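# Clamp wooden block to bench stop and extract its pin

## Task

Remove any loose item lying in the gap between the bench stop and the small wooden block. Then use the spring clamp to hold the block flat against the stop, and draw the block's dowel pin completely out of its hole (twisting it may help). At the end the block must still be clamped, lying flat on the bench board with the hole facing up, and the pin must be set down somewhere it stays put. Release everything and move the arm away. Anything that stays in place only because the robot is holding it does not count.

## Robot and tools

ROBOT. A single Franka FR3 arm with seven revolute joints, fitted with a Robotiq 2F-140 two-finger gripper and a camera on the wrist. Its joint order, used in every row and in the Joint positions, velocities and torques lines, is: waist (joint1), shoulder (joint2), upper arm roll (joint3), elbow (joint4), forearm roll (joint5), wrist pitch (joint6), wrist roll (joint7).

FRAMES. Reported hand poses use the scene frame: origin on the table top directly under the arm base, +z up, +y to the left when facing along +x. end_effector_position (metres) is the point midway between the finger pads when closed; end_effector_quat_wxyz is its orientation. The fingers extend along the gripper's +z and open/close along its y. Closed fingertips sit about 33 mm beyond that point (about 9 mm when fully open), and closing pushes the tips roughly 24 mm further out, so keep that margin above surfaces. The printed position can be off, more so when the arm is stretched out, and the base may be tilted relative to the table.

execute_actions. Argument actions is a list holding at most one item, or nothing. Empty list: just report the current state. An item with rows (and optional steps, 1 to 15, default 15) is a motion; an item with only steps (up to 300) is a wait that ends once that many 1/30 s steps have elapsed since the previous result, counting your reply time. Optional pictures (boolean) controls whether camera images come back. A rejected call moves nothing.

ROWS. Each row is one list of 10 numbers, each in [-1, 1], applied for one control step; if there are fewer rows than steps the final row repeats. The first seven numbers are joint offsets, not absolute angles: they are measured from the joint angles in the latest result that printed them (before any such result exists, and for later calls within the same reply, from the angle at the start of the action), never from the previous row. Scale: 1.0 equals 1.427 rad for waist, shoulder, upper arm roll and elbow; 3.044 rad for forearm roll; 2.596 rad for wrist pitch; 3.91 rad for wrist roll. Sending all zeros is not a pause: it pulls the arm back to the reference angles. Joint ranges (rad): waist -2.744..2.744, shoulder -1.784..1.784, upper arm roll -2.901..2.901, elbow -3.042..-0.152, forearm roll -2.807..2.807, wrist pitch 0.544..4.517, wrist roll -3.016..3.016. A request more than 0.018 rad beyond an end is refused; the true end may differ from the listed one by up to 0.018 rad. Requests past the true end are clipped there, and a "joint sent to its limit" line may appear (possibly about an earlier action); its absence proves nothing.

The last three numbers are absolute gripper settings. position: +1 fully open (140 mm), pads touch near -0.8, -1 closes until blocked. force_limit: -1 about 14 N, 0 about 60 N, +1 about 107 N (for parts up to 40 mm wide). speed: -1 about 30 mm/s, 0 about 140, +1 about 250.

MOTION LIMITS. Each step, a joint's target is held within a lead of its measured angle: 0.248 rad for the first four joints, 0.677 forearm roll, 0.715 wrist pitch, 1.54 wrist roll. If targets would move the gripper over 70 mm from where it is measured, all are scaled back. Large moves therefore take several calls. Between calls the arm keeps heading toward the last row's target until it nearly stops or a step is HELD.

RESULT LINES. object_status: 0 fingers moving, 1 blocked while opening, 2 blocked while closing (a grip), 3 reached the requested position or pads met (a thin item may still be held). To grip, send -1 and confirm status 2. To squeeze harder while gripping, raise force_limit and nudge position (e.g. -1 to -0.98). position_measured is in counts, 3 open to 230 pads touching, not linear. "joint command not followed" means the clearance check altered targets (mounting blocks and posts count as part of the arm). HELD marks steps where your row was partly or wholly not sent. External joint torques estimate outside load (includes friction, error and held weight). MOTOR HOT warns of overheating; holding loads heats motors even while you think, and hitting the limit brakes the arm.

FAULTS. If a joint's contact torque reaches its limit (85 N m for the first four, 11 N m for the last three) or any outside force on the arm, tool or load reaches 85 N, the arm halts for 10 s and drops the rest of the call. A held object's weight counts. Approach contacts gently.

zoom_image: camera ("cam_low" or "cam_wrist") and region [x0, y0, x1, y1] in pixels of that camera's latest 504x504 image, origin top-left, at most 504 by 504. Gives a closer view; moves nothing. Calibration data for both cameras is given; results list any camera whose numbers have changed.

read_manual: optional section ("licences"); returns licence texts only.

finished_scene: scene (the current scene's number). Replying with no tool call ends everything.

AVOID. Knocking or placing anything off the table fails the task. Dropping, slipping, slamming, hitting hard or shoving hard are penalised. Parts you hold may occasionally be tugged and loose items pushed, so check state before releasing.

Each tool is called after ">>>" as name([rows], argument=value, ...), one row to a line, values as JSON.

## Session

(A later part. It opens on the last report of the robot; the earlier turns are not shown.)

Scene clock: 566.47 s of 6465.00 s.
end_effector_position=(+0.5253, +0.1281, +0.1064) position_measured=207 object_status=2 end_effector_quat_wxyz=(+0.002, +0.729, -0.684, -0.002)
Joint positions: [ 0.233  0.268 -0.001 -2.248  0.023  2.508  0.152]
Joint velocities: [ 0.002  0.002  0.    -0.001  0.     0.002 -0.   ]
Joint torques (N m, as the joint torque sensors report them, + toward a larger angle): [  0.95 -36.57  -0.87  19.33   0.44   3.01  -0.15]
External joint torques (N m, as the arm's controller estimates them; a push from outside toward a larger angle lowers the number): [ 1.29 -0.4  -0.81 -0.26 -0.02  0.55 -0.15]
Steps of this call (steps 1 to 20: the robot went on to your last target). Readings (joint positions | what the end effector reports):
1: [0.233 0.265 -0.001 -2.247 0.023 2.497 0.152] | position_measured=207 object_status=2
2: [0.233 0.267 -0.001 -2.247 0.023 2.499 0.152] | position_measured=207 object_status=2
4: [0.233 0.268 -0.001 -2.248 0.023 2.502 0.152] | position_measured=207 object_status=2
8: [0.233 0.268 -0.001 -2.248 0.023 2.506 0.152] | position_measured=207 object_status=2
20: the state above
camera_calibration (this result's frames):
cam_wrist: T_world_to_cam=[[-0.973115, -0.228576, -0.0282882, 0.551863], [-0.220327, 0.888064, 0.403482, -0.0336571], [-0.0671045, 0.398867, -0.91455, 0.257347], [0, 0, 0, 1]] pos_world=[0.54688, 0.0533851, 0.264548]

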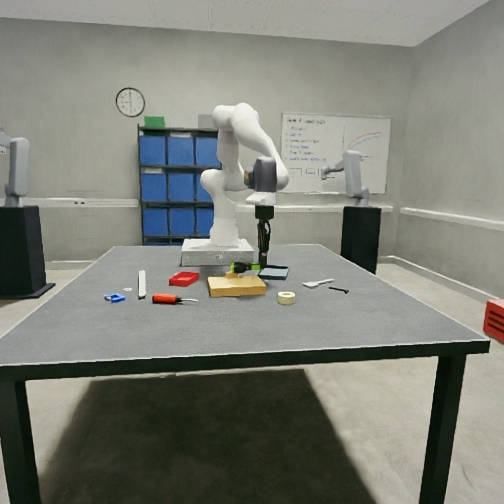

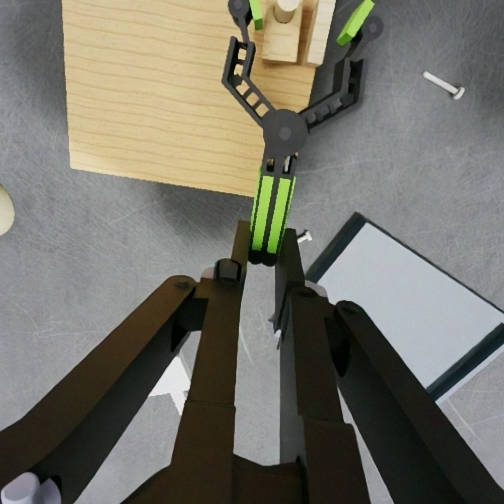

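>>> execute_actions([
  {"rows": [[0,0.0010,0,0,0,0.0065,0,-1,0.5,-0.5],[0,0.0025,0,0,0,0.0088,0,-1,0.5,-0.5],[0,0.0050,0,0,0,0.0112,0,-1,0.5,-0.5],[0,0.0081,0,0,0,0.0137,0,-1,0.5,-0.5],[0,0.0116,0,0,0,0.0162,0,-1,0.5,-0.5],[0,0.0154,0,0,0,0.0187,0,-1,0.5,-0.5],[0,0.0194,0,0,0,0.0212,0,-1,0.5,-0.5],[0,0.0234,0,0,0,0.0234,0,-1,0.5,-0.5],[0,0.0274,0,0,0,0.0254,0,-1,0.5,-0.5],[0,0.0312,0,0,0,0.0269,0,-1,0.5,-0.5],[0,0.0346,0,0,0,0.0280,0,-1,0.5,-0.5],[0,0.0376,0,0,0,0.0284,0,-1,0.5,-0.5],[0,0.0398,0,0,0,0.0282,0,-1,0.5,-0.5],[0,0.0413,0,0,0,0.0273,0,-1,0.5,-0.5],[0,0.0418,0,0,0,0.0258,0,-1,0.5,-0.5]], "steps": 15},
], pictures=false)

>>> execute_actions([
  {"steps": 12},
])

>>> zoom_image(camera="cam_wrist", region=[225, 0, 395, 120])

Scene clock: 623.67 s of 6465.00 s.
end_effector_position=(+0.5299, +0.1285, +0.0853) position_measured=207 object_status=2 end_effector_quat_wxyz=(-0.002, +0.729, -0.685, +0.002)
Joint positions: [ 0.233  0.318 -0.001 -2.247  0.023  2.569  0.152]
Joint velocities: [ 0.001  0.076  0.001  0.008 -0.002  0.052 -0.001]
Joint torques (N m, as the joint torque sensors report them, + toward a larger angle): [  0.56 -36.08  -0.88  17.9    0.37   2.33   0.14]
External joint torques (N m, as the arm's controller estimates them; a push from outside toward a larger angle lowers the number): [ 0.88  2.57 -0.9  -1.68 -0.06 -0.22  0.14]
Steps of this call (steps 1 to 15: the robot went on to your last target; steps 16 to 90: nothing new was sent; then 53.70 s passed at rest; steps 91 to 105: all 15 steps of this action). Readings (joint positions | what the end effector reports):
91: [0.233 0.269 -0.001 -2.248 0.023 2.511 0.152] | position_measured=207 object_status=2
92: [0.233 0.269 -0.001 -2.248 0.023 2.514 0.152] | position_measured=207 object_status=2
94: [0.233 0.271 -0.001 -2.248 0.023 2.521 0.152] | position_measured=207 object_status=2
98: [0.233 0.287 -0.001 -2.248 0.023 2.542 0.152] | position_measured=207 object_status=2
105: the state above

Scene clock: 624.07 s of 6465.00 s.
end_effector_position=(+0.5305, +0.1286, +0.0835) position_measured=207 object_status=2 end_effector_quat_wxyz=(-0.003, +0.729, -0.685, +0.002)
Joint positions: [ 0.233  0.322 -0.001 -2.246  0.023  2.574  0.152]
Joint velocities: [-0.001 -0.     0.002 -0.001 -0.001  0.002  0.   ]
Joint torques (N m, as the joint torque sensors report them, + toward a larger angle): [  0.69 -34.49  -0.86  18.13   0.42   2.79   0.12]
External joint torques (N m, as the arm's controller estimates them; a push from outside toward a larger angle lowers the number): [ 1.1   2.86 -0.79 -0.9  -0.01  0.27  0.12]
Steps of this call (steps 1 to 12: the robot went on to your last target). Readings (joint positions | what the end effector reports):
1: [0.233 0.320 -0.001 -2.247 0.023 2.571 0.152] | position_measured=207 object_status=2
2: [0.233 0.321 -0.001 -2.246 0.023 2.572 0.152] | position_measured=207 object_status=2
4: [0.233 0.322 -0.001 -2.246 0.023 2.573 0.152] | position_measured=207 object_status=2
8: [0.233 0.322 -0.001 -2.246 0.023 2.574 0.152] | position_measured=207 object_status=2
12: the state above
camera_calibration (this result's frames):
cam_wrist: T_world_to_cam=[[-0.972783, -0.227883, -0.0419803, 0.557244], [-0.225245, 0.887444, 0.40213, -0.0209054], [-0.0543832, 0.400641, -0.91462, 0.229651], [0, 0, 0, 1]] pos_world=[0.549858, 0.0535312, 0.241843]

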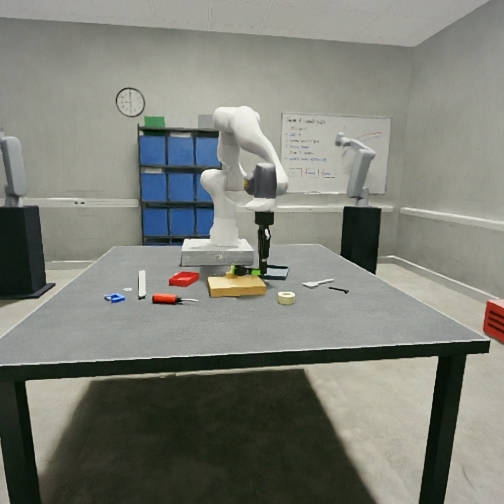

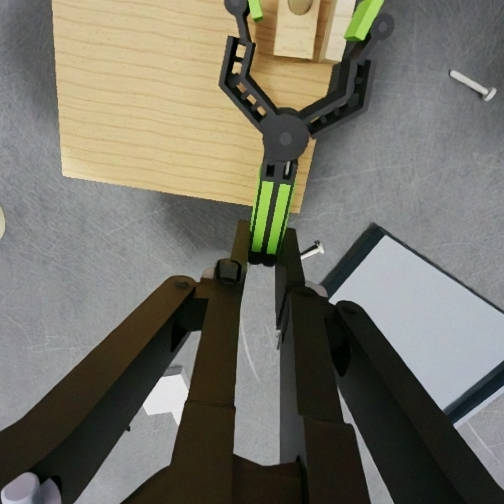

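Region (225, 0, 395, 120) of cam_wrist's 504x504 image, scaled by 2.965, with more detail than that image has; it fills the top 356 rows of this view, and the rest is white.

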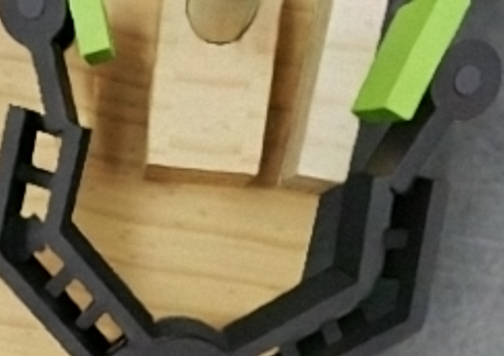

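>>> execute_actions([
  {"rows": [[0,-0.0015,0,0,0,-0.0030,-0.0020,-1,0.5,-0.5],[0,-0.0045,0,-0.0004,0.0010,-0.0060,-0.0060,-1,0.5,-0.5],[-0.0005,-0.0090,0,-0.0010,0.0035,-0.0090,-0.0125,-1,0.5,-0.5],[-0.0015,-0.0145,0,-0.0018,0.0075,-0.0120,-0.0200,-1,0.5,-0.5],[-0.0035,-0.0205,0,-0.0028,0.0130,-0.0145,-0.0275,-1,0.5,-0.5],[-0.0062,-0.0265,0,-0.0040,0.0195,-0.0165,-0.0350,-1,0.5,-0.5],[-0.0095,-0.0320,0,-0.0053,0.0265,-0.0180,-0.0420,-1,0.5,-0.5],[-0.0132,-0.0365,0,-0.0067,0.0340,-0.0188,-0.0490,-1,0.5,-0.5],[-0.0172,-0.0398,0,-0.0081,0.0417,-0.0193,-0.0550,-1,0.5,-0.5],[-0.0213,-0.0417,0,-0.0094,0.0492,-0.0193,-0.0600,-1,0.5,-0.5],[-0.0254,-0.0425,0,-0.0106,0.0562,-0.0193,-0.0640,-1,0.5,-0.5],[-0.0293,-0.0425,0,-0.0116,0.0623,-0.0193,-0.0665,-1,0.5,-0.5],[-0.0329,-0.0425,0,-0.0123,0.0672,-0.0193,-0.0670,-1,0.5,-0.5],[-0.0360,-0.0425,0,-0.0128,0.0706,-0.0193,-0.0650,-1,0.5,-0.5],[-0.0386,-0.0425,0,-0.0130,0.0722,-0.0193,-0.0600,-1,0.5,-0.5]], "steps": 15},
], pictures=false)

>>> execute_actions([
  {"steps": 30},
])

>>> zoom_image(camera="cam_wrist", region=[225, 0, 395, 120])

Scene clock: 744.57 s of 6465.00 s.
end_effector_position=(+0.5301, +0.1242, +0.1076) position_measured=207 object_status=2 end_effector_quat_wxyz=(-0.036, +0.718, -0.694, -0.035)
Joint positions: [ 0.189  0.264 -0.001 -2.26   0.194  2.533 -0.003]
Joint velocities: [-0.149 -0.004 -0.006 -0.035  0.385 -0.033 -0.244]
Joint torques (N m, as the joint torque sensors report them, + toward a larger angle): [  1.69 -38.54  -1.45  17.69   1.3    2.28  -0.22]
External joint torques (N m, as the arm's controller estimates them; a push from outside toward a larger angle lowers the number): [ 0.9  -3.29 -2.19 -1.55  1.07 -0.12 -0.22]
Steps of this call (steps 1 to 15: the robot went on to your last target; steps 16 to 90: nothing new was sent; then 117.00 s passed at rest; steps 91 to 105: all 15 steps of this action). Readings (joint positions | what the end effector reports):
91: [0.233 0.322 -0.001 -2.246 0.023 2.574 0.152] | position_measured=207 object_status=2
92: [0.233 0.321 -0.001 -2.246 0.023 2.572 0.151] | position_measured=207 object_status=2
94: [0.233 0.315 -0.001 -2.247 0.027 2.566 0.141] | position_measured=207 object_status=2
98: [0.226 0.290 -0.001 -2.252 0.071 2.547 0.094] | position_measured=207 object_status=2
105: the state above

Scene clock: 745.57 s of 6465.00 s.
end_effector_position=(+0.5277, +0.1226, +0.1064) position_measured=207 object_status=2 end_effector_quat_wxyz=(-0.043, +0.726, -0.685, -0.046)
Joint positions: [ 0.179  0.264 -0.002 -2.264  0.239  2.527 -0.073]
Joint velocities: [ 0.     0.001  0.001 -0.    -0.    -0.    -0.008]
Joint torques (N m, as the joint torque sensors report them, + toward a larger angle): [  0.4  -38.59  -0.72  18.73   1.3    2.24  -0.26]
External joint torques (N m, as the arm's controller estimates them; a push from outside toward a larger angle lowers the number): [ 0.78 -2.63 -0.57 -0.83  0.94 -0.19 -0.26]
Steps of this call (steps 1 to 30: the robot went on to your last target). Readings (joint positions | what the end effector reports):
1: [0.185 0.264 -0.001 -2.261 0.205 2.532 -0.010] | position_measured=207 object_status=2
2: [0.182 0.264 -0.002 -2.262 0.213 2.531 -0.017] | position_measured=207 object_status=2
4: [0.179 0.264 -0.002 -2.263 0.224 2.529 -0.029] | position_measured=207 object_status=2
8: [0.179 0.264 -0.002 -2.264 0.234 2.528 -0.046] | position_measured=207 object_status=2
30: the state above
camera_calibration (this result's frames):
cam_wrist: T_world_to_cam=[[-0.97459, -0.217243, -0.054593, 0.555135], [-0.214117, 0.831926, 0.511911, -0.0361385], [-0.0657915, 0.510592, -0.857302, 0.239285], [0, 0, 0, 1]] pos_world=[0.549034, 0.0284863, 0.253946]

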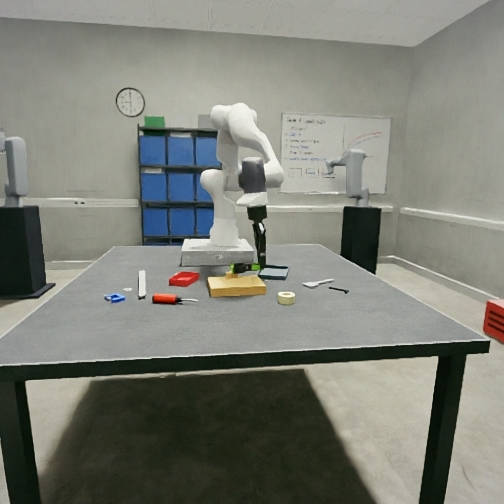

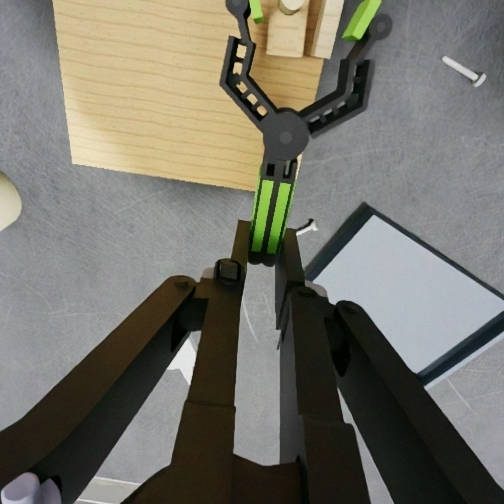

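Region (225, 0, 395, 120) of cam_wrist's 504x504 image, scaled by 2.965, with more detail than that image has; it fills the top 356 rows of this view, and the rest is white.

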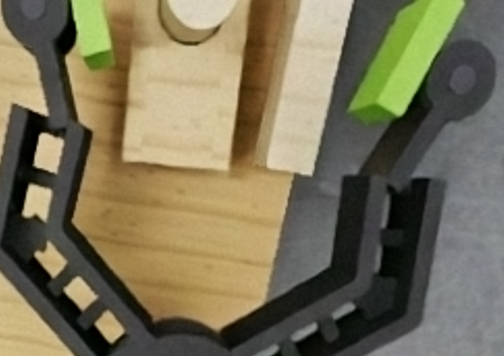

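>>> execute_actions(actions=[])

Scene clock: 784.70 s of 6465.00 s.
end_effector_position=(+0.5276, +0.1226, +0.1064) position_measured=207 object_status=2 end_effector_quat_wxyz=(-0.043, +0.727, -0.684, -0.046)
Joint positions: [ 0.179  0.264 -0.002 -2.264  0.239  2.526 -0.076]
Joint velocities: [-0.    -0.     0.001  0.001 -0.002  0.     0.001]
Joint torques (N m, as the joint torque sensors report them, + toward a larger angle): [  0.71 -38.45  -0.37  18.77   1.31   2.3   -0.21]
External joint torques (N m, as the arm's controller estimates them; a push from outside toward a larger angle lowers the number): [ 1.11 -2.36 -0.2  -0.89  0.95 -0.16 -0.2 ]
Steps of this call (steps 1 to 15: the robot went on to your last target; steps 16 to 90: nothing new was sent; then 36.13 s passed at rest). Readings (joint positions | what the end effector reports):
1: [0.179 0.264 -0.002 -2.264 0.239 2.527 -0.074] | position_measured=207 object_status=2
2: [0.179 0.264 -0.002 -2.264 0.239 2.527 -0.074] | position_measured=207 object_status=2
4: [0.179 0.264 -0.002 -2.264 0.239 2.527 -0.074] | position_measured=207 object_status=2
8: [0.179 0.264 -0.002 -2.264 0.239 2.527 -0.075] | position_measured=207 object_status=2
90: the state above
The arm was judged still, so your last target was given up. Only a new action makes it travel on or press farther. Fingers that are still opening or closing keep moving.
camera_calibration (this result's frames):
cam_wrist: T_world_to_cam=[[-0.973993, -0.21987, -0.0547261, 0.555066], [-0.216427, 0.831322, 0.51192, -0.0348431], [-0.067061, 0.510451, -0.857288, 0.239928], [0, 0, 0, 1]] pos_world=[0.549179, 0.028537, 0.253901]

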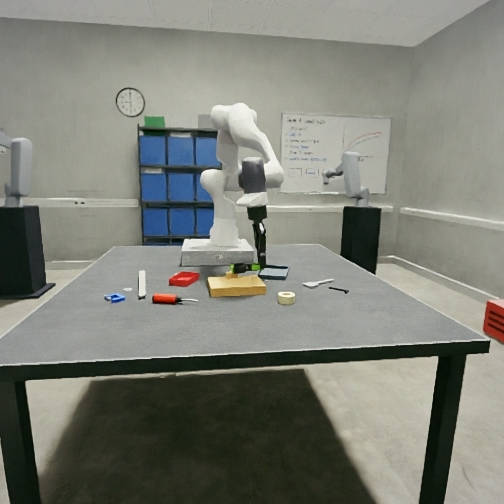

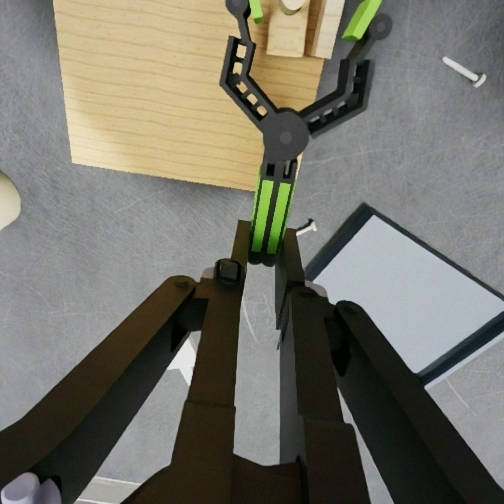

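>>> zoom_image(camera="cam_wrist", region=[210, 0, 400, 130])

Region (210, 0, 400, 130) of cam_wrist's 504x504 image, scaled by 2.653, with more detail than that image has; it fills the top 345 rows of this view, and the rest is white.

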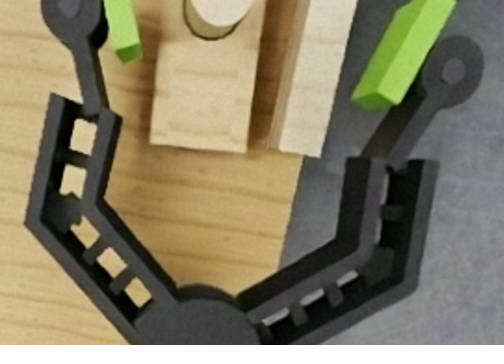

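>>> execute_actions([
  {"rows": [[0,0.0005,0,-0.0005,0,0.0010,0,-1,0.5,-0.5],[0,0.0012,0,-0.0010,0,0.0018,0,-1,0.5,-0.5],[0,0.0020,0,-0.0014,0,0.0025,0,-1,0.5,-0.5],[0,0.0028,0,-0.0018,0,0.0032,0,-1,0.5,-0.5],[0,0.0036,0,-0.0022,0,0.0038,0,-1,0.5,-0.5],[0,0.0044,0,-0.0026,0,0.0044,0,-1,0.5,-0.5],[0,0.0051,0,-0.0029,0,0.0049,0,-1,0.5,-0.5],[0,0.0057,0,-0.0032,0,0.0053,0,-1,0.5,-0.5],[0,0.0063,0,-0.0034,0,0.0056,0,-1,0.5,-0.5],[0,0.0067,0,-0.0035,0,0.0058,0,-1,0.5,-0.5],[0,0.0070,0,-0.0035,0,0.0059,0,-1,0.5,-0.5]], "steps": 15},
], pictures=false)

>>> execute_actions([
  {"steps": 12},
])

>>> zoom_image(camera="cam_wrist", region=[210, 0, 400, 130])

Scene clock: 823.93 s of 6465.00 s.
end_effector_position=(+0.5263, +0.1215, +0.1013) position_measured=207 object_status=2 end_effector_quat_wxyz=(-0.041, +0.726, -0.685, -0.046)
Joint positions: [ 0.179  0.272 -0.002 -2.268  0.239  2.537 -0.076]
Joint velocities: [-0.002  0.002  0.    -0.     0.001  0.011 -0.   ]
Joint torques (N m, as the joint torque sensors report them, + toward a larger angle): [  0.93 -36.15  -0.95  18.38   0.3    2.97   0.08]
External joint torques (N m, as the arm's controller estimates them; a push from outside toward a larger angle lowers the number): [ 1.4   0.26 -0.72 -1.25 -0.06  0.5   0.09]
Steps of this call (steps 1 to 90: nothing new was sent; then 35.73 s passed at rest; steps 91 to 105: all 15 steps of this action). Readings (joint positions | what the end effector reports):
91: [0.179 0.264 -0.002 -2.264 0.239 2.526 -0.076] | position_measured=207 object_status=2
92: [0.179 0.264 -0.002 -2.264 0.239 2.527 -0.076] | position_measured=207 object_status=2
94: [0.179 0.264 -0.002 -2.264 0.239 2.528 -0.076] | position_measured=207 object_status=2
98: [0.179 0.267 -0.002 -2.266 0.239 2.532 -0.076] | position_measured=207 object_status=2
105: the state above

Scene clock: 824.33 s of 6465.00 s.
end_effector_position=(+0.5268, +0.1215, +0.1015) position_measured=207 object_status=2 end_effector_quat_wxyz=(-0.042, +0.726, -0.685, -0.045)
Joint positions: [ 0.179  0.272 -0.002 -2.268  0.239  2.539 -0.076]
Joint velocities: [-0.001  0.001  0.001  0.001 -0.001  0.001  0.001]
Joint torques (N m, as the joint torque sensors report them, + toward a larger angle): [  0.82 -36.28  -1.17  18.72   0.32   3.06   0.13]
External joint torques (N m, as the arm's controller estimates them; a push from outside toward a larger angle lowers the number): [ 1.3  -0.1  -0.94 -0.81 -0.04  0.59  0.13]
Steps of this call (steps 1 to 12: the robot went on to your last target). Readings (joint positions | what the end effector reports):
1: [0.179 0.272 -0.002 -2.268 0.239 2.537 -0.076] | position_measured=207 object_status=2
2: [0.179 0.272 -0.002 -2.268 0.239 2.538 -0.076] | position_measured=207 object_status=2
4: [0.179 0.272 -0.002 -2.268 0.239 2.538 -0.076] | position_measured=207 object_status=2
8: [0.179 0.272 -0.002 -2.268 0.239 2.539 -0.076] | position_measured=207 object_status=2
12: the state above
camera_calibration (this result's frames):
cam_wrist: T_world_to_cam=[[-0.974353, -0.218364, -0.0543466, 0.553735], [-0.215105, 0.832904, 0.509903, -0.0322403], [-0.066079, 0.508515, -0.858514, 0.236062], [0, 0, 0, 1]] pos_world=[0.548197, 0.0277281, 0.249195]

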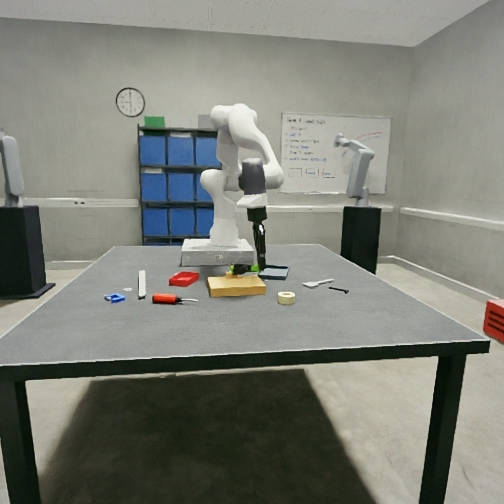

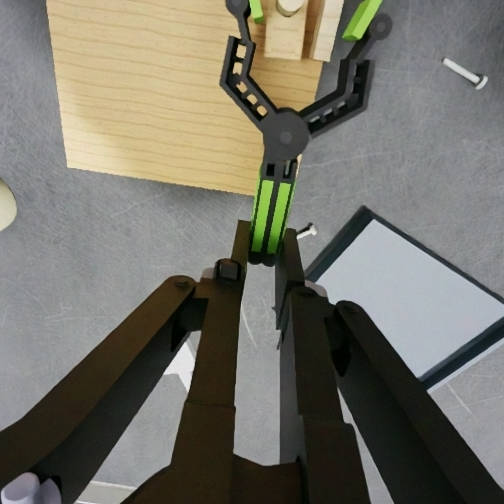

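Region (210, 0, 400, 130) of cam_wrist's 504x504 image, scaled by 2.653, with more detail than that image has; it fills the top 345 rows of this view, and the rest is white.

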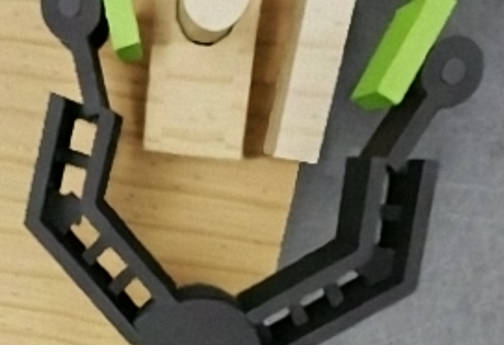

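>>> execute_actions([
  {"rows": [[0.0010,0.0014,0,0,0,0.0020,0,-1,0.5,-0.5],[0.0015,0.00246,0,0,0,0.00279,0,-1,0.5,-0.5],[0.0017,0.00351,0,0,0,0.00338,0,-1,0.5,-0.5],[0.0019,0.00457,0,0,0,0.00398,0,-1,0.5,-0.5],[0.0020,0.00563,0,0,0,0.00457,0,-1,0.5,-0.5],[0.0022,0.00668,0,0,0,0.00517,0,-1,0.5,-0.5],[0.0023,0.00774,0,0,0,0.00576,0,-1,0.5,-0.5],[0.0025,0.0088,0,0,0,0.00636,0,-1,0.5,-0.5],[0.0026,0.00986,0,0,0,0.00695,0,-1,0.5,-0.5],[0.0028,0.01091,0,0,0,0.00755,0,-1,0.5,-0.5],[0.0029,0.01197,0,0,0,0.00814,0,-1,0.5,-0.5],[0.0031,0.01303,0,0,0,0.00874,0,-1,0.5,-0.5],[0.0032,0.01408,0,0,0,0.00874,0,-1,0.5,-0.5],[0.0034,0.01514,0,0,0,0.00874,0,-1,0.5,-0.5]], "steps": 15},
], pictures=false)

>>> execute_actions([
  {"steps": 14},
])

>>> zoom_image(camera="cam_wrist", region=[210, 0, 400, 130])

Scene clock: 944.83 s of 6465.00 s.
end_effector_position=(+0.5262, +0.1217, +0.0933) position_measured=207 object_status=2 end_effector_quat_wxyz=(-0.040, +0.726, -0.685, -0.044)
Joint positions: [ 0.182  0.289 -0.002 -2.268  0.239  2.555 -0.076]
Joint velocities: [ 0.004  0.037 -0.001 -0.002 -0.001  0.021 -0.003]
Joint torques (N m, as the joint torque sensors report them, + toward a larger angle): [  1.74 -37.56  -0.99  18.94   0.35   3.13   0.14]
External joint torques (N m, as the arm's controller estimates them; a push from outside toward a larger angle lowers the number): [ 2.42 -0.56 -0.6  -0.41  0.    0.63  0.15]
Steps of this call (steps 1 to 15: the robot went on to your last target; steps 16 to 90: nothing new was sent; then 117.00 s passed at rest; steps 91 to 105: all 15 steps of this action). Readings (joint positions | what the end effector reports):
91: [0.179 0.272 -0.002 -2.268 0.239 2.539 -0.076] | position_measured=207 object_status=2
92: [0.179 0.272 -0.002 -2.268 0.239 2.540 -0.076] | position_measured=207 object_status=2
94: [0.179 0.273 -0.002 -2.268 0.239 2.542 -0.076] | position_measured=207 object_status=2
98: [0.180 0.279 -0.002 -2.268 0.239 2.546 -0.076] | position_measured=207 object_status=2
105: the state above

Scene clock: 945.30 s of 6465.00 s.
end_effector_position=(+0.5266, +0.1217, +0.0924) position_measured=207 object_status=2 end_effector_quat_wxyz=(-0.040, +0.726, -0.685, -0.044)
Joint positions: [ 0.182  0.292 -0.002 -2.268  0.239  2.558 -0.076]
Joint velocities: [ 0.    -0.001  0.001  0.     0.001  0.001  0.003]
Joint torques (N m, as the joint torque sensors report them, + toward a larger angle): [  1.7  -36.49  -0.69  18.89   0.33   2.96   0.13]
External joint torques (N m, as the arm's controller estimates them; a push from outside toward a larger angle lowers the number): [ 2.02 -0.01 -0.62 -0.27 -0.01  0.51  0.13]
Steps of this call (steps 1 to 14: the robot went on to your last target). Readings (joint positions | what the end effector reports):
1: [0.182 0.290 -0.002 -2.268 0.239 2.555 -0.076] | position_measured=207 object_status=2
2: [0.182 0.291 -0.002 -2.268 0.239 2.556 -0.076] | position_measured=207 object_status=2
4: [0.182 0.292 -0.002 -2.268 0.239 2.557 -0.076] | position_measured=207 object_status=2
8: [0.182 0.292 -0.002 -2.268 0.239 2.558 -0.076] | position_measured=207 object_status=2
14: the state above
camera_calibration (this result's frames):
cam_wrist: T_world_to_cam=[[-0.974167, -0.21944, -0.0533407, 0.553071], [-0.215771, 0.834731, 0.506623, -0.0274395], [-0.0666481, 0.505045, -0.860516, 0.229], [0, 0, 0, 1]] pos_world=[0.548125, 0.0286151, 0.240461]

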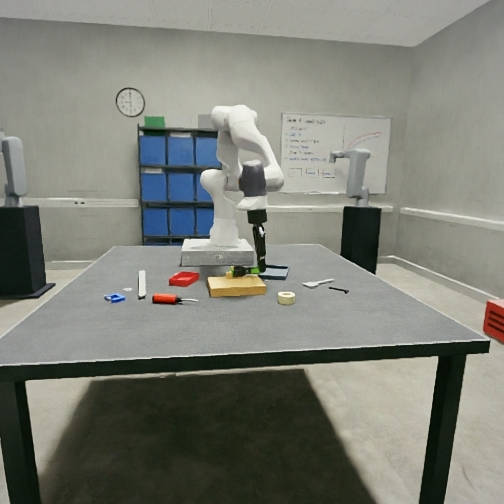

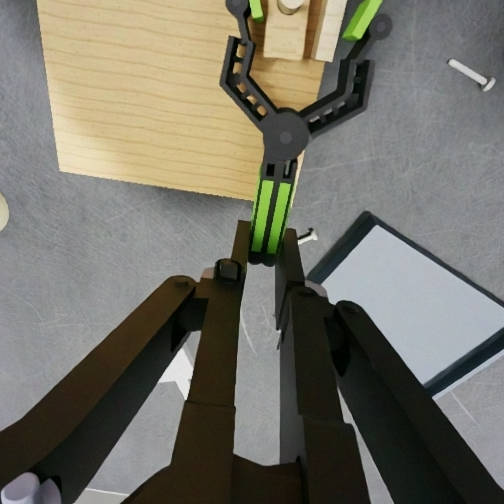

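Region (210, 0, 400, 130) of cam_wrist's 504x504 image, scaled by 2.653, with more detail than that image has; it fills the top 345 rows of this view, and the rest is white.

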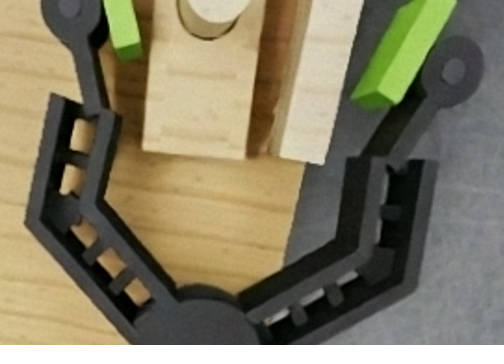

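>>> execute_actions([
  {"rows": [[0.0010,0.0014,0,0,0,0.0023,0,-1,0.5,-0.5],[0.0015,0.0026,0,0,0,0.0032,0,-1,0.5,-0.5],[0.0017,0.0038,0,0,0,0.0039,0,-1,0.5,-0.5],[0.0019,0.0050,0,0,0,0.0046,0,-1,0.5,-0.5],[0.0021,0.0062,0,0,0,0.0053,0,-1,0.5,-0.5],[0.0023,0.0074,0,0,0,0.0060,0,-1,0.5,-0.5],[0.0024,0.0086,0,0,0,0.0066,0,-1,0.5,-0.5],[0.0026,0.0099,0,0,0,0.0073,0,-1,0.5,-0.5],[0.0028,0.0111,0,0,0,0.0080,0,-1,0.5,-0.5],[0.0029,0.0123,0,0,0,0.0087,0,-1,0.5,-0.5],[0.0031,0.0135,0,0,0,0.0094,0,-1,0.5,-0.5],[0.0033,0.0147,0,0,0,0.0100,0,-1,0.5,-0.5],[0.0034,0.0159,0,0,0,0.0101,0,-1,0.5,-0.5],[0.0036,0.0171,0,0,0,0.0101,0,-1,0.5,-0.5]], "steps": 15},
], pictures=false)

>>> execute_actions([
  {"steps": 14},
])

>>> zoom_image(camera="cam_wrist", region=[210, 0, 400, 130])

>>> zoom_image(camera="cam_low", region=[200, 245, 300, 305])

Scene clock: 971.00 s of 6465.00 s.
end_effector_position=(+0.5260, +0.1219, +0.0830) position_measured=207 object_status=2 end_effector_quat_wxyz=(-0.039, +0.727, -0.684, -0.043)
Joint positions: [ 0.185  0.312 -0.002 -2.268  0.239  2.577 -0.076]
Joint velocities: [ 0.005  0.043  0.001 -0.001 -0.001  0.024 -0.001]
Joint torques (N m, as the joint torque sensors report them, + toward a larger angle): [  2.09 -37.16  -0.6   18.73   0.3    3.17   0.12]
External joint torques (N m, as the arm's controller estimates them; a push from outside toward a larger angle lowers the number): [ 2.54  0.42 -0.45 -0.41 -0.02  0.66  0.12]
Steps of this call (steps 1 to 15: the robot went on to your last target; steps 16 to 90: nothing new was sent; then 22.20 s passed at rest; steps 91 to 105: all 15 steps of this action). Readings (joint positions | what the end effector reports):
91: [0.182 0.292 -0.002 -2.268 0.239 2.559 -0.076] | position_measured=207 object_status=2
92: [0.182 0.292 -0.002 -2.268 0.239 2.560 -0.076] | position_measured=207 object_status=2
94: [0.183 0.293 -0.002 -2.268 0.239 2.562 -0.076] | position_measured=207 object_status=2
98: [0.184 0.300 -0.002 -2.268 0.239 2.568 -0.076] | position_measured=207 object_status=2
105: the state above

Scene clock: 971.47 s of 6465.00 s.
end_effector_position=(+0.5265, +0.1219, +0.0820) position_measured=207 object_status=2 end_effector_quat_wxyz=(-0.039, +0.727, -0.685, -0.042)
Joint positions: [ 0.186  0.314 -0.002 -2.268  0.239  2.581 -0.076]
Joint velocities: [ 0.    -0.    -0.001 -0.001  0.     0.002 -0.   ]
Joint torques (N m, as the joint torque sensors report them, + toward a larger angle): [  1.73 -36.96  -1.    18.44   0.34   3.09   0.14]
External joint torques (N m, as the arm's controller estimates them; a push from outside toward a larger angle lowers the number): [ 2.22 -0.12 -0.77 -0.38  0.02  0.63  0.14]
Steps of this call (steps 1 to 14: the robot went on to your last target). Readings (joint positions | what the end effector reports):
1: [0.186 0.313 -0.002 -2.268 0.239 2.578 -0.076] | position_measured=207 object_status=2
2: [0.186 0.314 -0.002 -2.268 0.239 2.579 -0.076] | position_measured=207 object_status=2
4: [0.186 0.314 -0.002 -2.268 0.239 2.579 -0.076] | position_measured=207 object_status=2
8: [0.186 0.314 -0.002 -2.268 0.239 2.581 -0.076] | position_measured=207 object_status=2
14: the state above
camera_calibration (this result's frames):
cam_wrist: T_world_to_cam=[[-0.973953, -0.220485, -0.0529263, 0.552398], [-0.216767, 0.836873, 0.502648, -0.0217877], [-0.0665336, 0.501029, -0.862869, 0.220663], [0, 0, 0, 1]] pos_world=[0.547969, 0.0294702, 0.230592]

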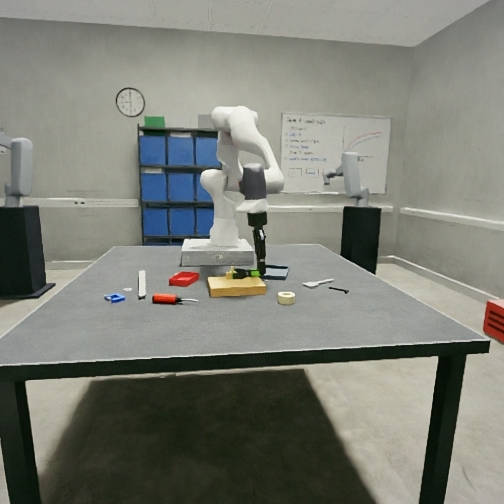

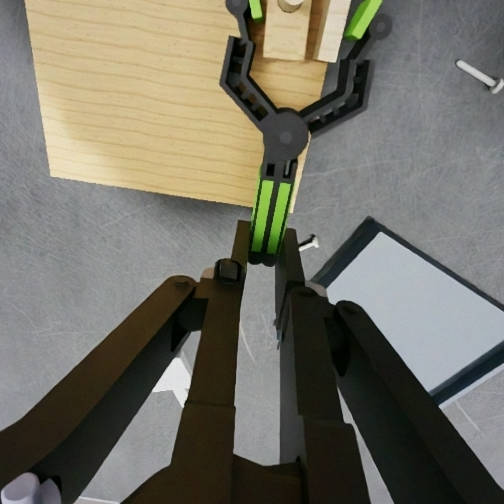

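Region (210, 0, 400, 130) of cam_wrist's 504x504 image, scaled by 2.653, with more detail than that image has; it fills the top 345 rows of this view, and the rest is white.

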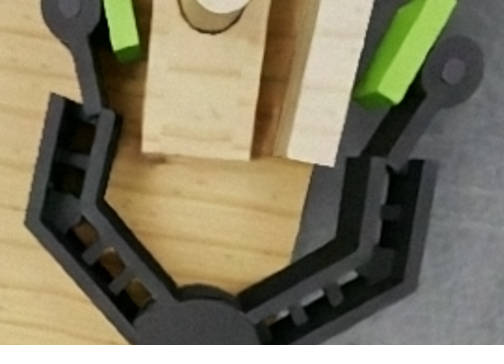

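Region (200, 245, 300, 305) of cam_low's 504x504 image, scaled by 5.040, with more detail than that image has; it fills the top 302 rows of this view, and the rest is white.

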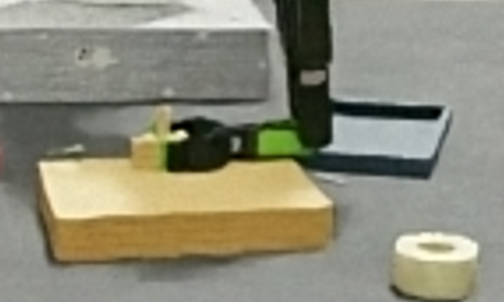

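>>> execute_actions([
  {"rows": [[0.0010,0.0014,0,0,0,0.0016,0,-1,0.5,-0.5],[0.0014,0.0019,0,0,0,0.0019,0,-1,0.5,-0.5],[0.0015,0.0024,0,0,0,0.0022,0,-1,0.5,-0.5],[0.0015,0.0029,0,0,0,0.0025,0,-1,0.5,-0.5],[0.0016,0.0034,0,0,0,0.0028,0,-1,0.5,-0.5],[0.0017,0.0039,0,0,0,0.0031,0,-1,0.5,-0.5],[0.0017,0.0044,0,0,0,0.0034,0,-1,0.5,-0.5],[0.0018,0.0049,0,0,0,0.0037,0,-1,0.5,-0.5],[0.0019,0.0054,0,0,0,0.0040,0,-1,0.5,-0.5],[0.0020,0.0059,0,0,0,0.0042,0,-1,0.5,-0.5],[0.0020,0.0064,0,0,0,0.0043,0,-1,0.5,-0.5],[0.0021,0.0069,0,0,0,0.0043,0,-1,0.5,-0.5]], "steps": 15},
], pictures=false)

>>> execute_actions([
  {"steps": 10},
])

>>> zoom_image(camera="cam_wrist", region=[210, 0, 400, 130])

>>> zoom_image(camera="cam_low", region=[215, 255, 280, 295])

Scene clock: 986.83 s of 6465.00 s.
end_effector_position=(+0.5270, +0.1224, +0.0798) position_measured=207 object_status=2 end_effector_quat_wxyz=(-0.039, +0.727, -0.684, -0.041)
Joint positions: [ 0.188  0.319 -0.002 -2.268  0.239  2.589 -0.076]
Joint velocities: [ 0.002  0.001  0.     0.     0.001  0.006 -0.   ]
Joint torques (N m, as the joint torque sensors report them, + toward a larger angle): [  1.93 -34.76  -0.78  18.66   0.32   3.02   0.13]
External joint torques (N m, as the arm's controller estimates them; a push from outside toward a larger angle lowers the number): [ 2.35  2.21 -0.62 -0.15  0.01  0.58  0.13]
Steps of this call (steps 1 to 15: the robot went on to your last target; steps 16 to 90: nothing new was sent; then 11.87 s passed at rest; steps 91 to 105: all 15 steps of this action). Readings (joint positions | what the end effector reports):
91: [0.186 0.314 -0.002 -2.268 0.239 2.582 -0.076] | position_measured=207 object_status=2
92: [0.186 0.314 -0.002 -2.268 0.239 2.582 -0.076] | position_measured=207 object_status=2
94: [0.186 0.315 -0.002 -2.268 0.239 2.583 -0.076] | position_measured=207 object_status=2
98: [0.187 0.317 -0.002 -2.268 0.239 2.585 -0.076] | position_measured=207 object_status=2
105: the state above

Scene clock: 987.17 s of 6465.00 s.
end_effector_position=(+0.5274, +0.1223, +0.0799) position_measured=207 object_status=2 end_effector_quat_wxyz=(-0.040, +0.727, -0.684, -0.040)
Joint positions: [ 0.188  0.32  -0.002 -2.268  0.239  2.59  -0.076]
Joint velocities: [-0.001  0.001  0.001 -0.001 -0.     0.001 -0.001]
Joint torques (N m, as the joint torque sensors report them, + toward a larger angle): [  1.56 -35.29  -0.98  18.56   0.32   2.96   0.11]
External joint torques (N m, as the arm's controller estimates them; a push from outside toward a larger angle lowers the number): [ 1.91  1.63 -0.89 -0.21  0.01  0.5   0.11]
Steps of this call (steps 1 to 10: the robot went on to your last target). Readings (joint positions | what the end effector reports):
1: [0.188 0.319 -0.002 -2.268 0.239 2.589 -0.076] | position_measured=207 object_status=2
2: [0.188 0.319 -0.002 -2.268 0.239 2.589 -0.076] | position_measured=207 object_status=2
4: [0.188 0.319 -0.002 -2.268 0.239 2.590 -0.076] | position_measured=207 object_status=2
8: [0.188 0.320 -0.002 -2.268 0.239 2.590 -0.076] | position_measured=207 object_status=2
10: the state above
camera_calibration (this result's frames):
cam_wrist: T_world_to_cam=[[-0.973608, -0.221266, -0.0559378, 0.553372], [-0.219068, 0.83729, 0.500954, -0.0195944], [-0.064008, 0.499986, -0.863665, 0.217484], [0, 0, 0, 1]] pos_world=[0.548396, 0.03011, 0.228603]

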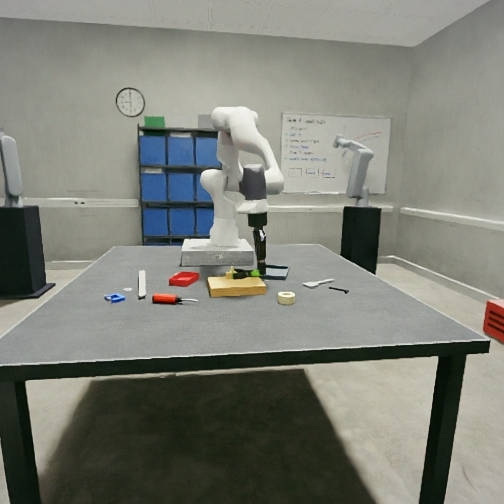

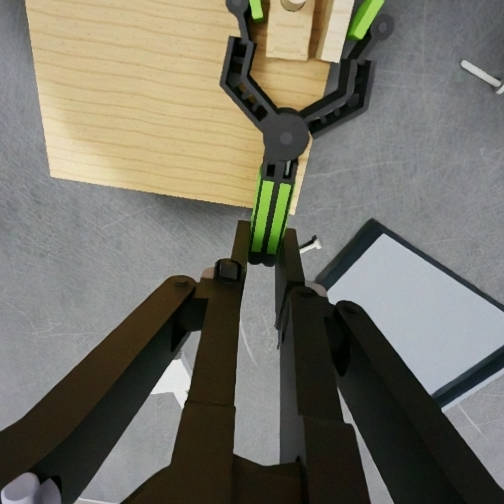

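Region (210, 0, 400, 130) of cam_wrist's 504x504 image, scaled by 2.653, with more detail than that image has; it fills the top 345 rows of this view, and the rest is white.

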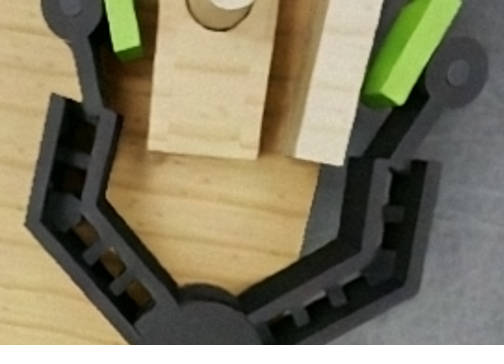

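Region (215, 255, 280, 295) of cam_low's 504x504 image, scaled by 7.754, with more detail than that image has; it fills the top 310 rows of this view, and the rest is white.

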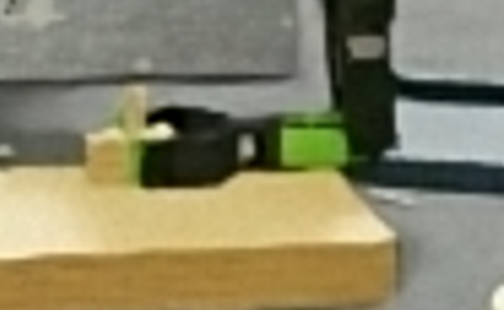

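>>> execute_actions([
  {"rows": [[0,-0.0010,0,-0.0004,0,0,0,-1,0.5,-0.5],[0,-0.0020,0,-0.0010,0,0,0,-1,0.5,-0.5],[0,-0.0026,0,-0.0018,0,0,0,-1,0.5,-0.5],[0,-0.0031,0,-0.0026,0,0,0,-1,0.5,-0.5],[0,-0.0036,0,-0.0034,0,0,0,-1,0.5,-0.5],[0,-0.0041,0,-0.0042,0,0,0,-1,0.5,-0.5],[0,-0.0046,0,-0.0050,0,0,0,-1,0.5,-0.5],[0,-0.0051,0,-0.0058,0,0,0,-1,0.5,-0.5],[0,-0.0055,0,-0.0066,0,0,0,-1,0.5,-0.5],[0,-0.0060,0,-0.0074,0,0,0,-1,0.5,-0.5],[0,-0.0065,0,-0.0082,0,0,0,-1,0.5,-0.5],[0,-0.0069,0,-0.0089,0,0,0,-1,0.5,-0.5]], "steps": 15},
], pictures=false)

>>> execute_actions([
  {"steps": 6},
])

>>> zoom_image(camera="cam_wrist", region=[210, 0, 400, 130])

Scene clock: 1019.17 s of 6465.00 s.
end_effector_position=(+0.5243, +0.1218, +0.0807) position_measured=207 object_status=2 end_effector_quat_wxyz=(-0.039, +0.727, -0.684, -0.041)
Joint positions: [ 0.188  0.312 -0.002 -2.277  0.239  2.59  -0.076]
Joint velocities: [-0.001 -0.005  0.001 -0.009 -0.002  0.    -0.001]
Joint torques (N m, as the joint torque sensors report them, + toward a larger angle): [  0.87 -39.75  -1.04  16.81   0.29   2.58   0.13]
External joint torques (N m, as the arm's controller estimates them; a push from outside toward a larger angle lowers the number): [ 1.21 -3.11 -0.95 -2.02 -0.01  0.11  0.13]
Steps of this call (steps 1 to 15: the robot went on to your last target; steps 16 to 90: nothing new was sent; then 28.50 s passed at rest; steps 91 to 105: all 15 steps of this action). Readings (joint positions | what the end effector reports):
91: [0.188 0.320 -0.002 -2.268 0.239 2.590 -0.076] | position_measured=207 object_status=2
92: [0.188 0.319 -0.002 -2.268 0.239 2.590 -0.076] | position_measured=207 object_status=2
94: [0.188 0.318 -0.002 -2.268 0.239 2.590 -0.076] | position_measured=207 object_status=2
98: [0.188 0.315 -0.002 -2.271 0.239 2.590 -0.076] | position_measured=207 object_status=2
105: the state above

Scene clock: 1019.37 s of 6465.00 s.
end_effector_position=(+0.5241, +0.1217, +0.0807) position_measured=207 object_status=2 end_effector_quat_wxyz=(-0.039, +0.727, -0.684, -0.041)
Joint positions: [ 0.188  0.311 -0.002 -2.278  0.239  2.59  -0.076]
Joint velocities: [ 0.    -0.001  0.001 -0.001 -0.001 -0.     0.   ]
Joint torques (N m, as the joint torque sensors report them, + toward a larger angle): [  0.59 -38.92  -1.2   16.59   0.29   2.58   0.11]
External joint torques (N m, as the arm's controller estimates them; a push from outside toward a larger angle lowers the number): [ 0.88 -2.28 -1.15 -2.13 -0.01  0.13  0.12]
Steps of this call (steps 1 to 6: the robot went on to your last target). Readings (joint positions | what the end effector reports):
1: [0.188 0.311 -0.002 -2.278 0.239 2.590 -0.076] | position_measured=207 object_status=2
2: [0.188 0.311 -0.002 -2.278 0.239 2.590 -0.076] | position_measured=207 object_status=2
4: [0.188 0.311 -0.002 -2.278 0.239 2.590 -0.076] | position_measured=207 object_status=2
6: the state above
camera_calibration (this result's frames):
cam_wrist: T_world_to_cam=[[-0.973696, -0.221282, -0.054318, 0.550016], [-0.21827, 0.837457, 0.501023, -0.0206637], [-0.0653782, 0.4997, -0.863728, 0.21904], [0, 0, 0, 1]] pos_world=[0.545358, 0.0295591, 0.22942]

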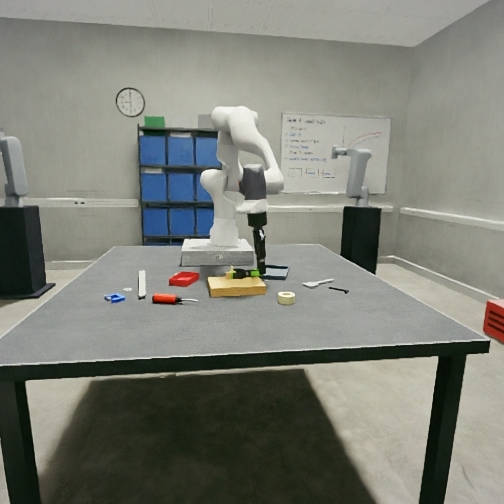

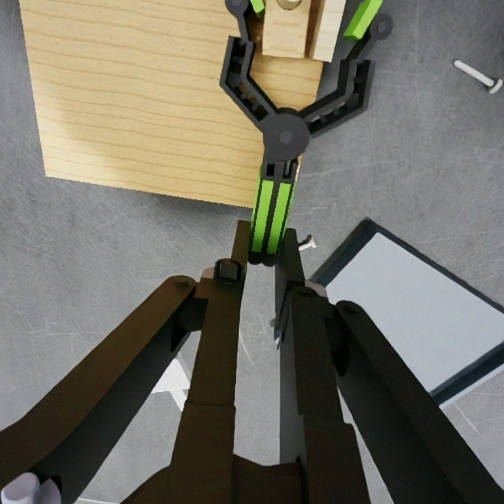

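Region (210, 0, 400, 130) of cam_wrist's 504x504 image, scaled by 2.653, with more detail than that image has; it fills the top 345 rows of this view, and the rest is white.

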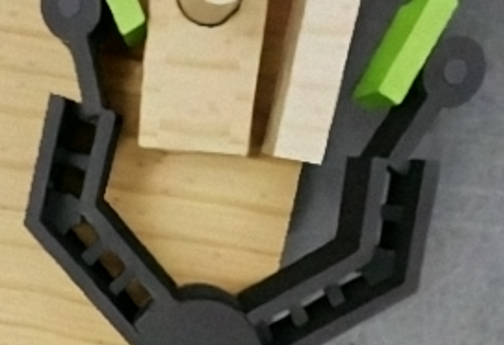

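>>> execute_actions([
  {"rows": [[0,0.0012,0,0.0006,0,0,0,-1,0.5,-0.5],[0,0.0022,0,0.0013,0,0,0,-1,0.5,-0.5],[0,0.0028,0,0.0020,0,0,0,-1,0.5,-0.5],[0,0.0033,0,0.0027,0,0,0,-1,0.5,-0.5],[0,0.0038,0,0.0034,0,0,0,-1,0.5,-0.5],[0,0.0043,0,0.0041,0,0,0,-1,0.5,-0.5],[0,0.0048,0,0.0048,0,0,0,-1,0.5,-0.5],[0,0.0053,0,0.0055,0,0,0,-1,0.5,-0.5],[0,0.0058,0,0.0062,0,0,0,-1,0.5,-0.5],[0,0.0063,0,0.0070,0,0,0,-1,0.5,-0.5],[0,0.0068,0,0.0078,0,0,0,-1,0.5,-0.5],[0,0.0073,0,0.0086,0,0,0,-1,0.5,-0.5]], "steps": 15},
], pictures=false)

>>> execute_actions([
  {"steps": 6},
])

>>> zoom_image(camera="cam_wrist", region=[210, 0, 400, 130])

Scene clock: 1082.37 s of 6465.00 s.
end_effector_position=(+0.5278, +0.1224, +0.0806) position_measured=207 object_status=2 end_effector_quat_wxyz=(-0.040, +0.727, -0.684, -0.040)
Joint positions: [ 0.188  0.318 -0.002 -2.268  0.239  2.59  -0.076]
Joint velocities: [ 0.     0.005  0.001  0.01  -0.001  0.     0.001]
Joint torques (N m, as the joint torque sensors report them, + toward a larger angle): [  0.65 -36.22  -1.1   19.93   0.3    2.66   0.15]
External joint torques (N m, as the arm's controller estimates them; a push from outside toward a larger angle lowers the number): [ 0.93  0.94 -1.07  1.04  0.    0.18  0.15]
Steps of this call (steps 1 to 15: the robot went on to your last target; steps 16 to 90: nothing new was sent; then 59.50 s passed at rest; steps 91 to 105: all 15 steps of this action). Readings (joint positions | what the end effector reports):
91: [0.188 0.311 -0.002 -2.278 0.239 2.590 -0.076] | position_measured=207 object_status=2
92: [0.188 0.311 -0.002 -2.278 0.239 2.590 -0.076] | position_measured=207 object_status=2
94: [0.188 0.312 -0.002 -2.277 0.239 2.590 -0.076] | position_measured=207 object_status=2
98: [0.188 0.314 -0.002 -2.274 0.239 2.590 -0.076] | position_measured=207 object_status=2
105: the state above

Scene clock: 1082.57 s of 6465.00 s.
end_effector_position=(+0.5280, +0.1225, +0.0806) position_measured=207 object_status=2 end_effector_quat_wxyz=(-0.040, +0.727, -0.684, -0.040)
Joint positions: [ 0.188  0.319 -0.002 -2.267  0.239  2.59  -0.076]
Joint velocities: [ 0.    -0.001  0.001  0.001 -0.001  0.001 -0.   ]
Joint torques (N m, as the joint torque sensors report them, + toward a larger angle): [  0.83 -36.35  -0.87  19.46   0.29   2.63   0.14]
External joint torques (N m, as the arm's controller estimates them; a push from outside toward a larger angle lowers the number): [ 1.24  0.69 -0.72  0.6  -0.02  0.15  0.14]
Steps of this call (steps 1 to 6: the robot went on to your last target). Readings (joint positions | what the end effector reports):
1: [0.188 0.318 -0.002 -2.268 0.239 2.590 -0.076] | position_measured=207 object_status=2
2: [0.188 0.319 -0.002 -2.267 0.239 2.590 -0.076] | position_measured=207 object_status=2
4: [0.188 0.319 -0.002 -2.267 0.239 2.590 -0.076] | position_measured=207 object_status=2
6: the state above
camera_calibration (this result's frames):
cam_wrist: T_world_to_cam=[[-0.973505, -0.221294, -0.0575953, 0.554191], [-0.219927, 0.837146, 0.500819, -0.0194399], [-0.0626126, 0.500216, -0.863634, 0.21729], [0, 0, 0, 1]] pos_world=[0.548838, 0.0302214, 0.229314]

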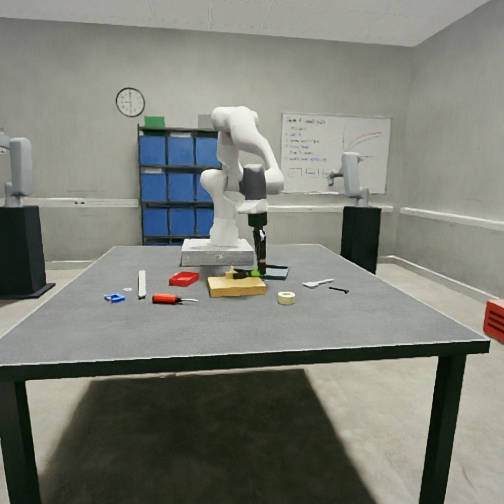

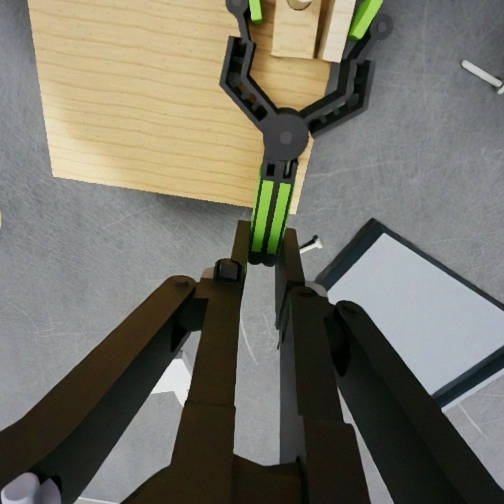

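Region (210, 0, 400, 130) of cam_wrist's 504x504 image, scaled by 2.653, with more detail than that image has; it fills the top 345 rows of this view, and the rest is white.

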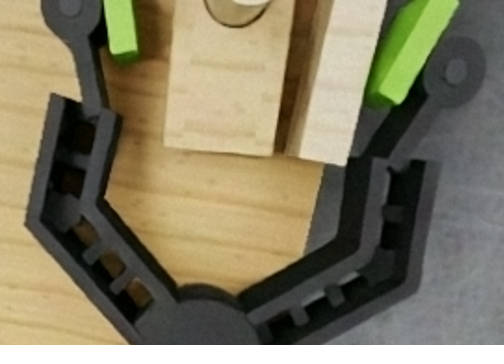

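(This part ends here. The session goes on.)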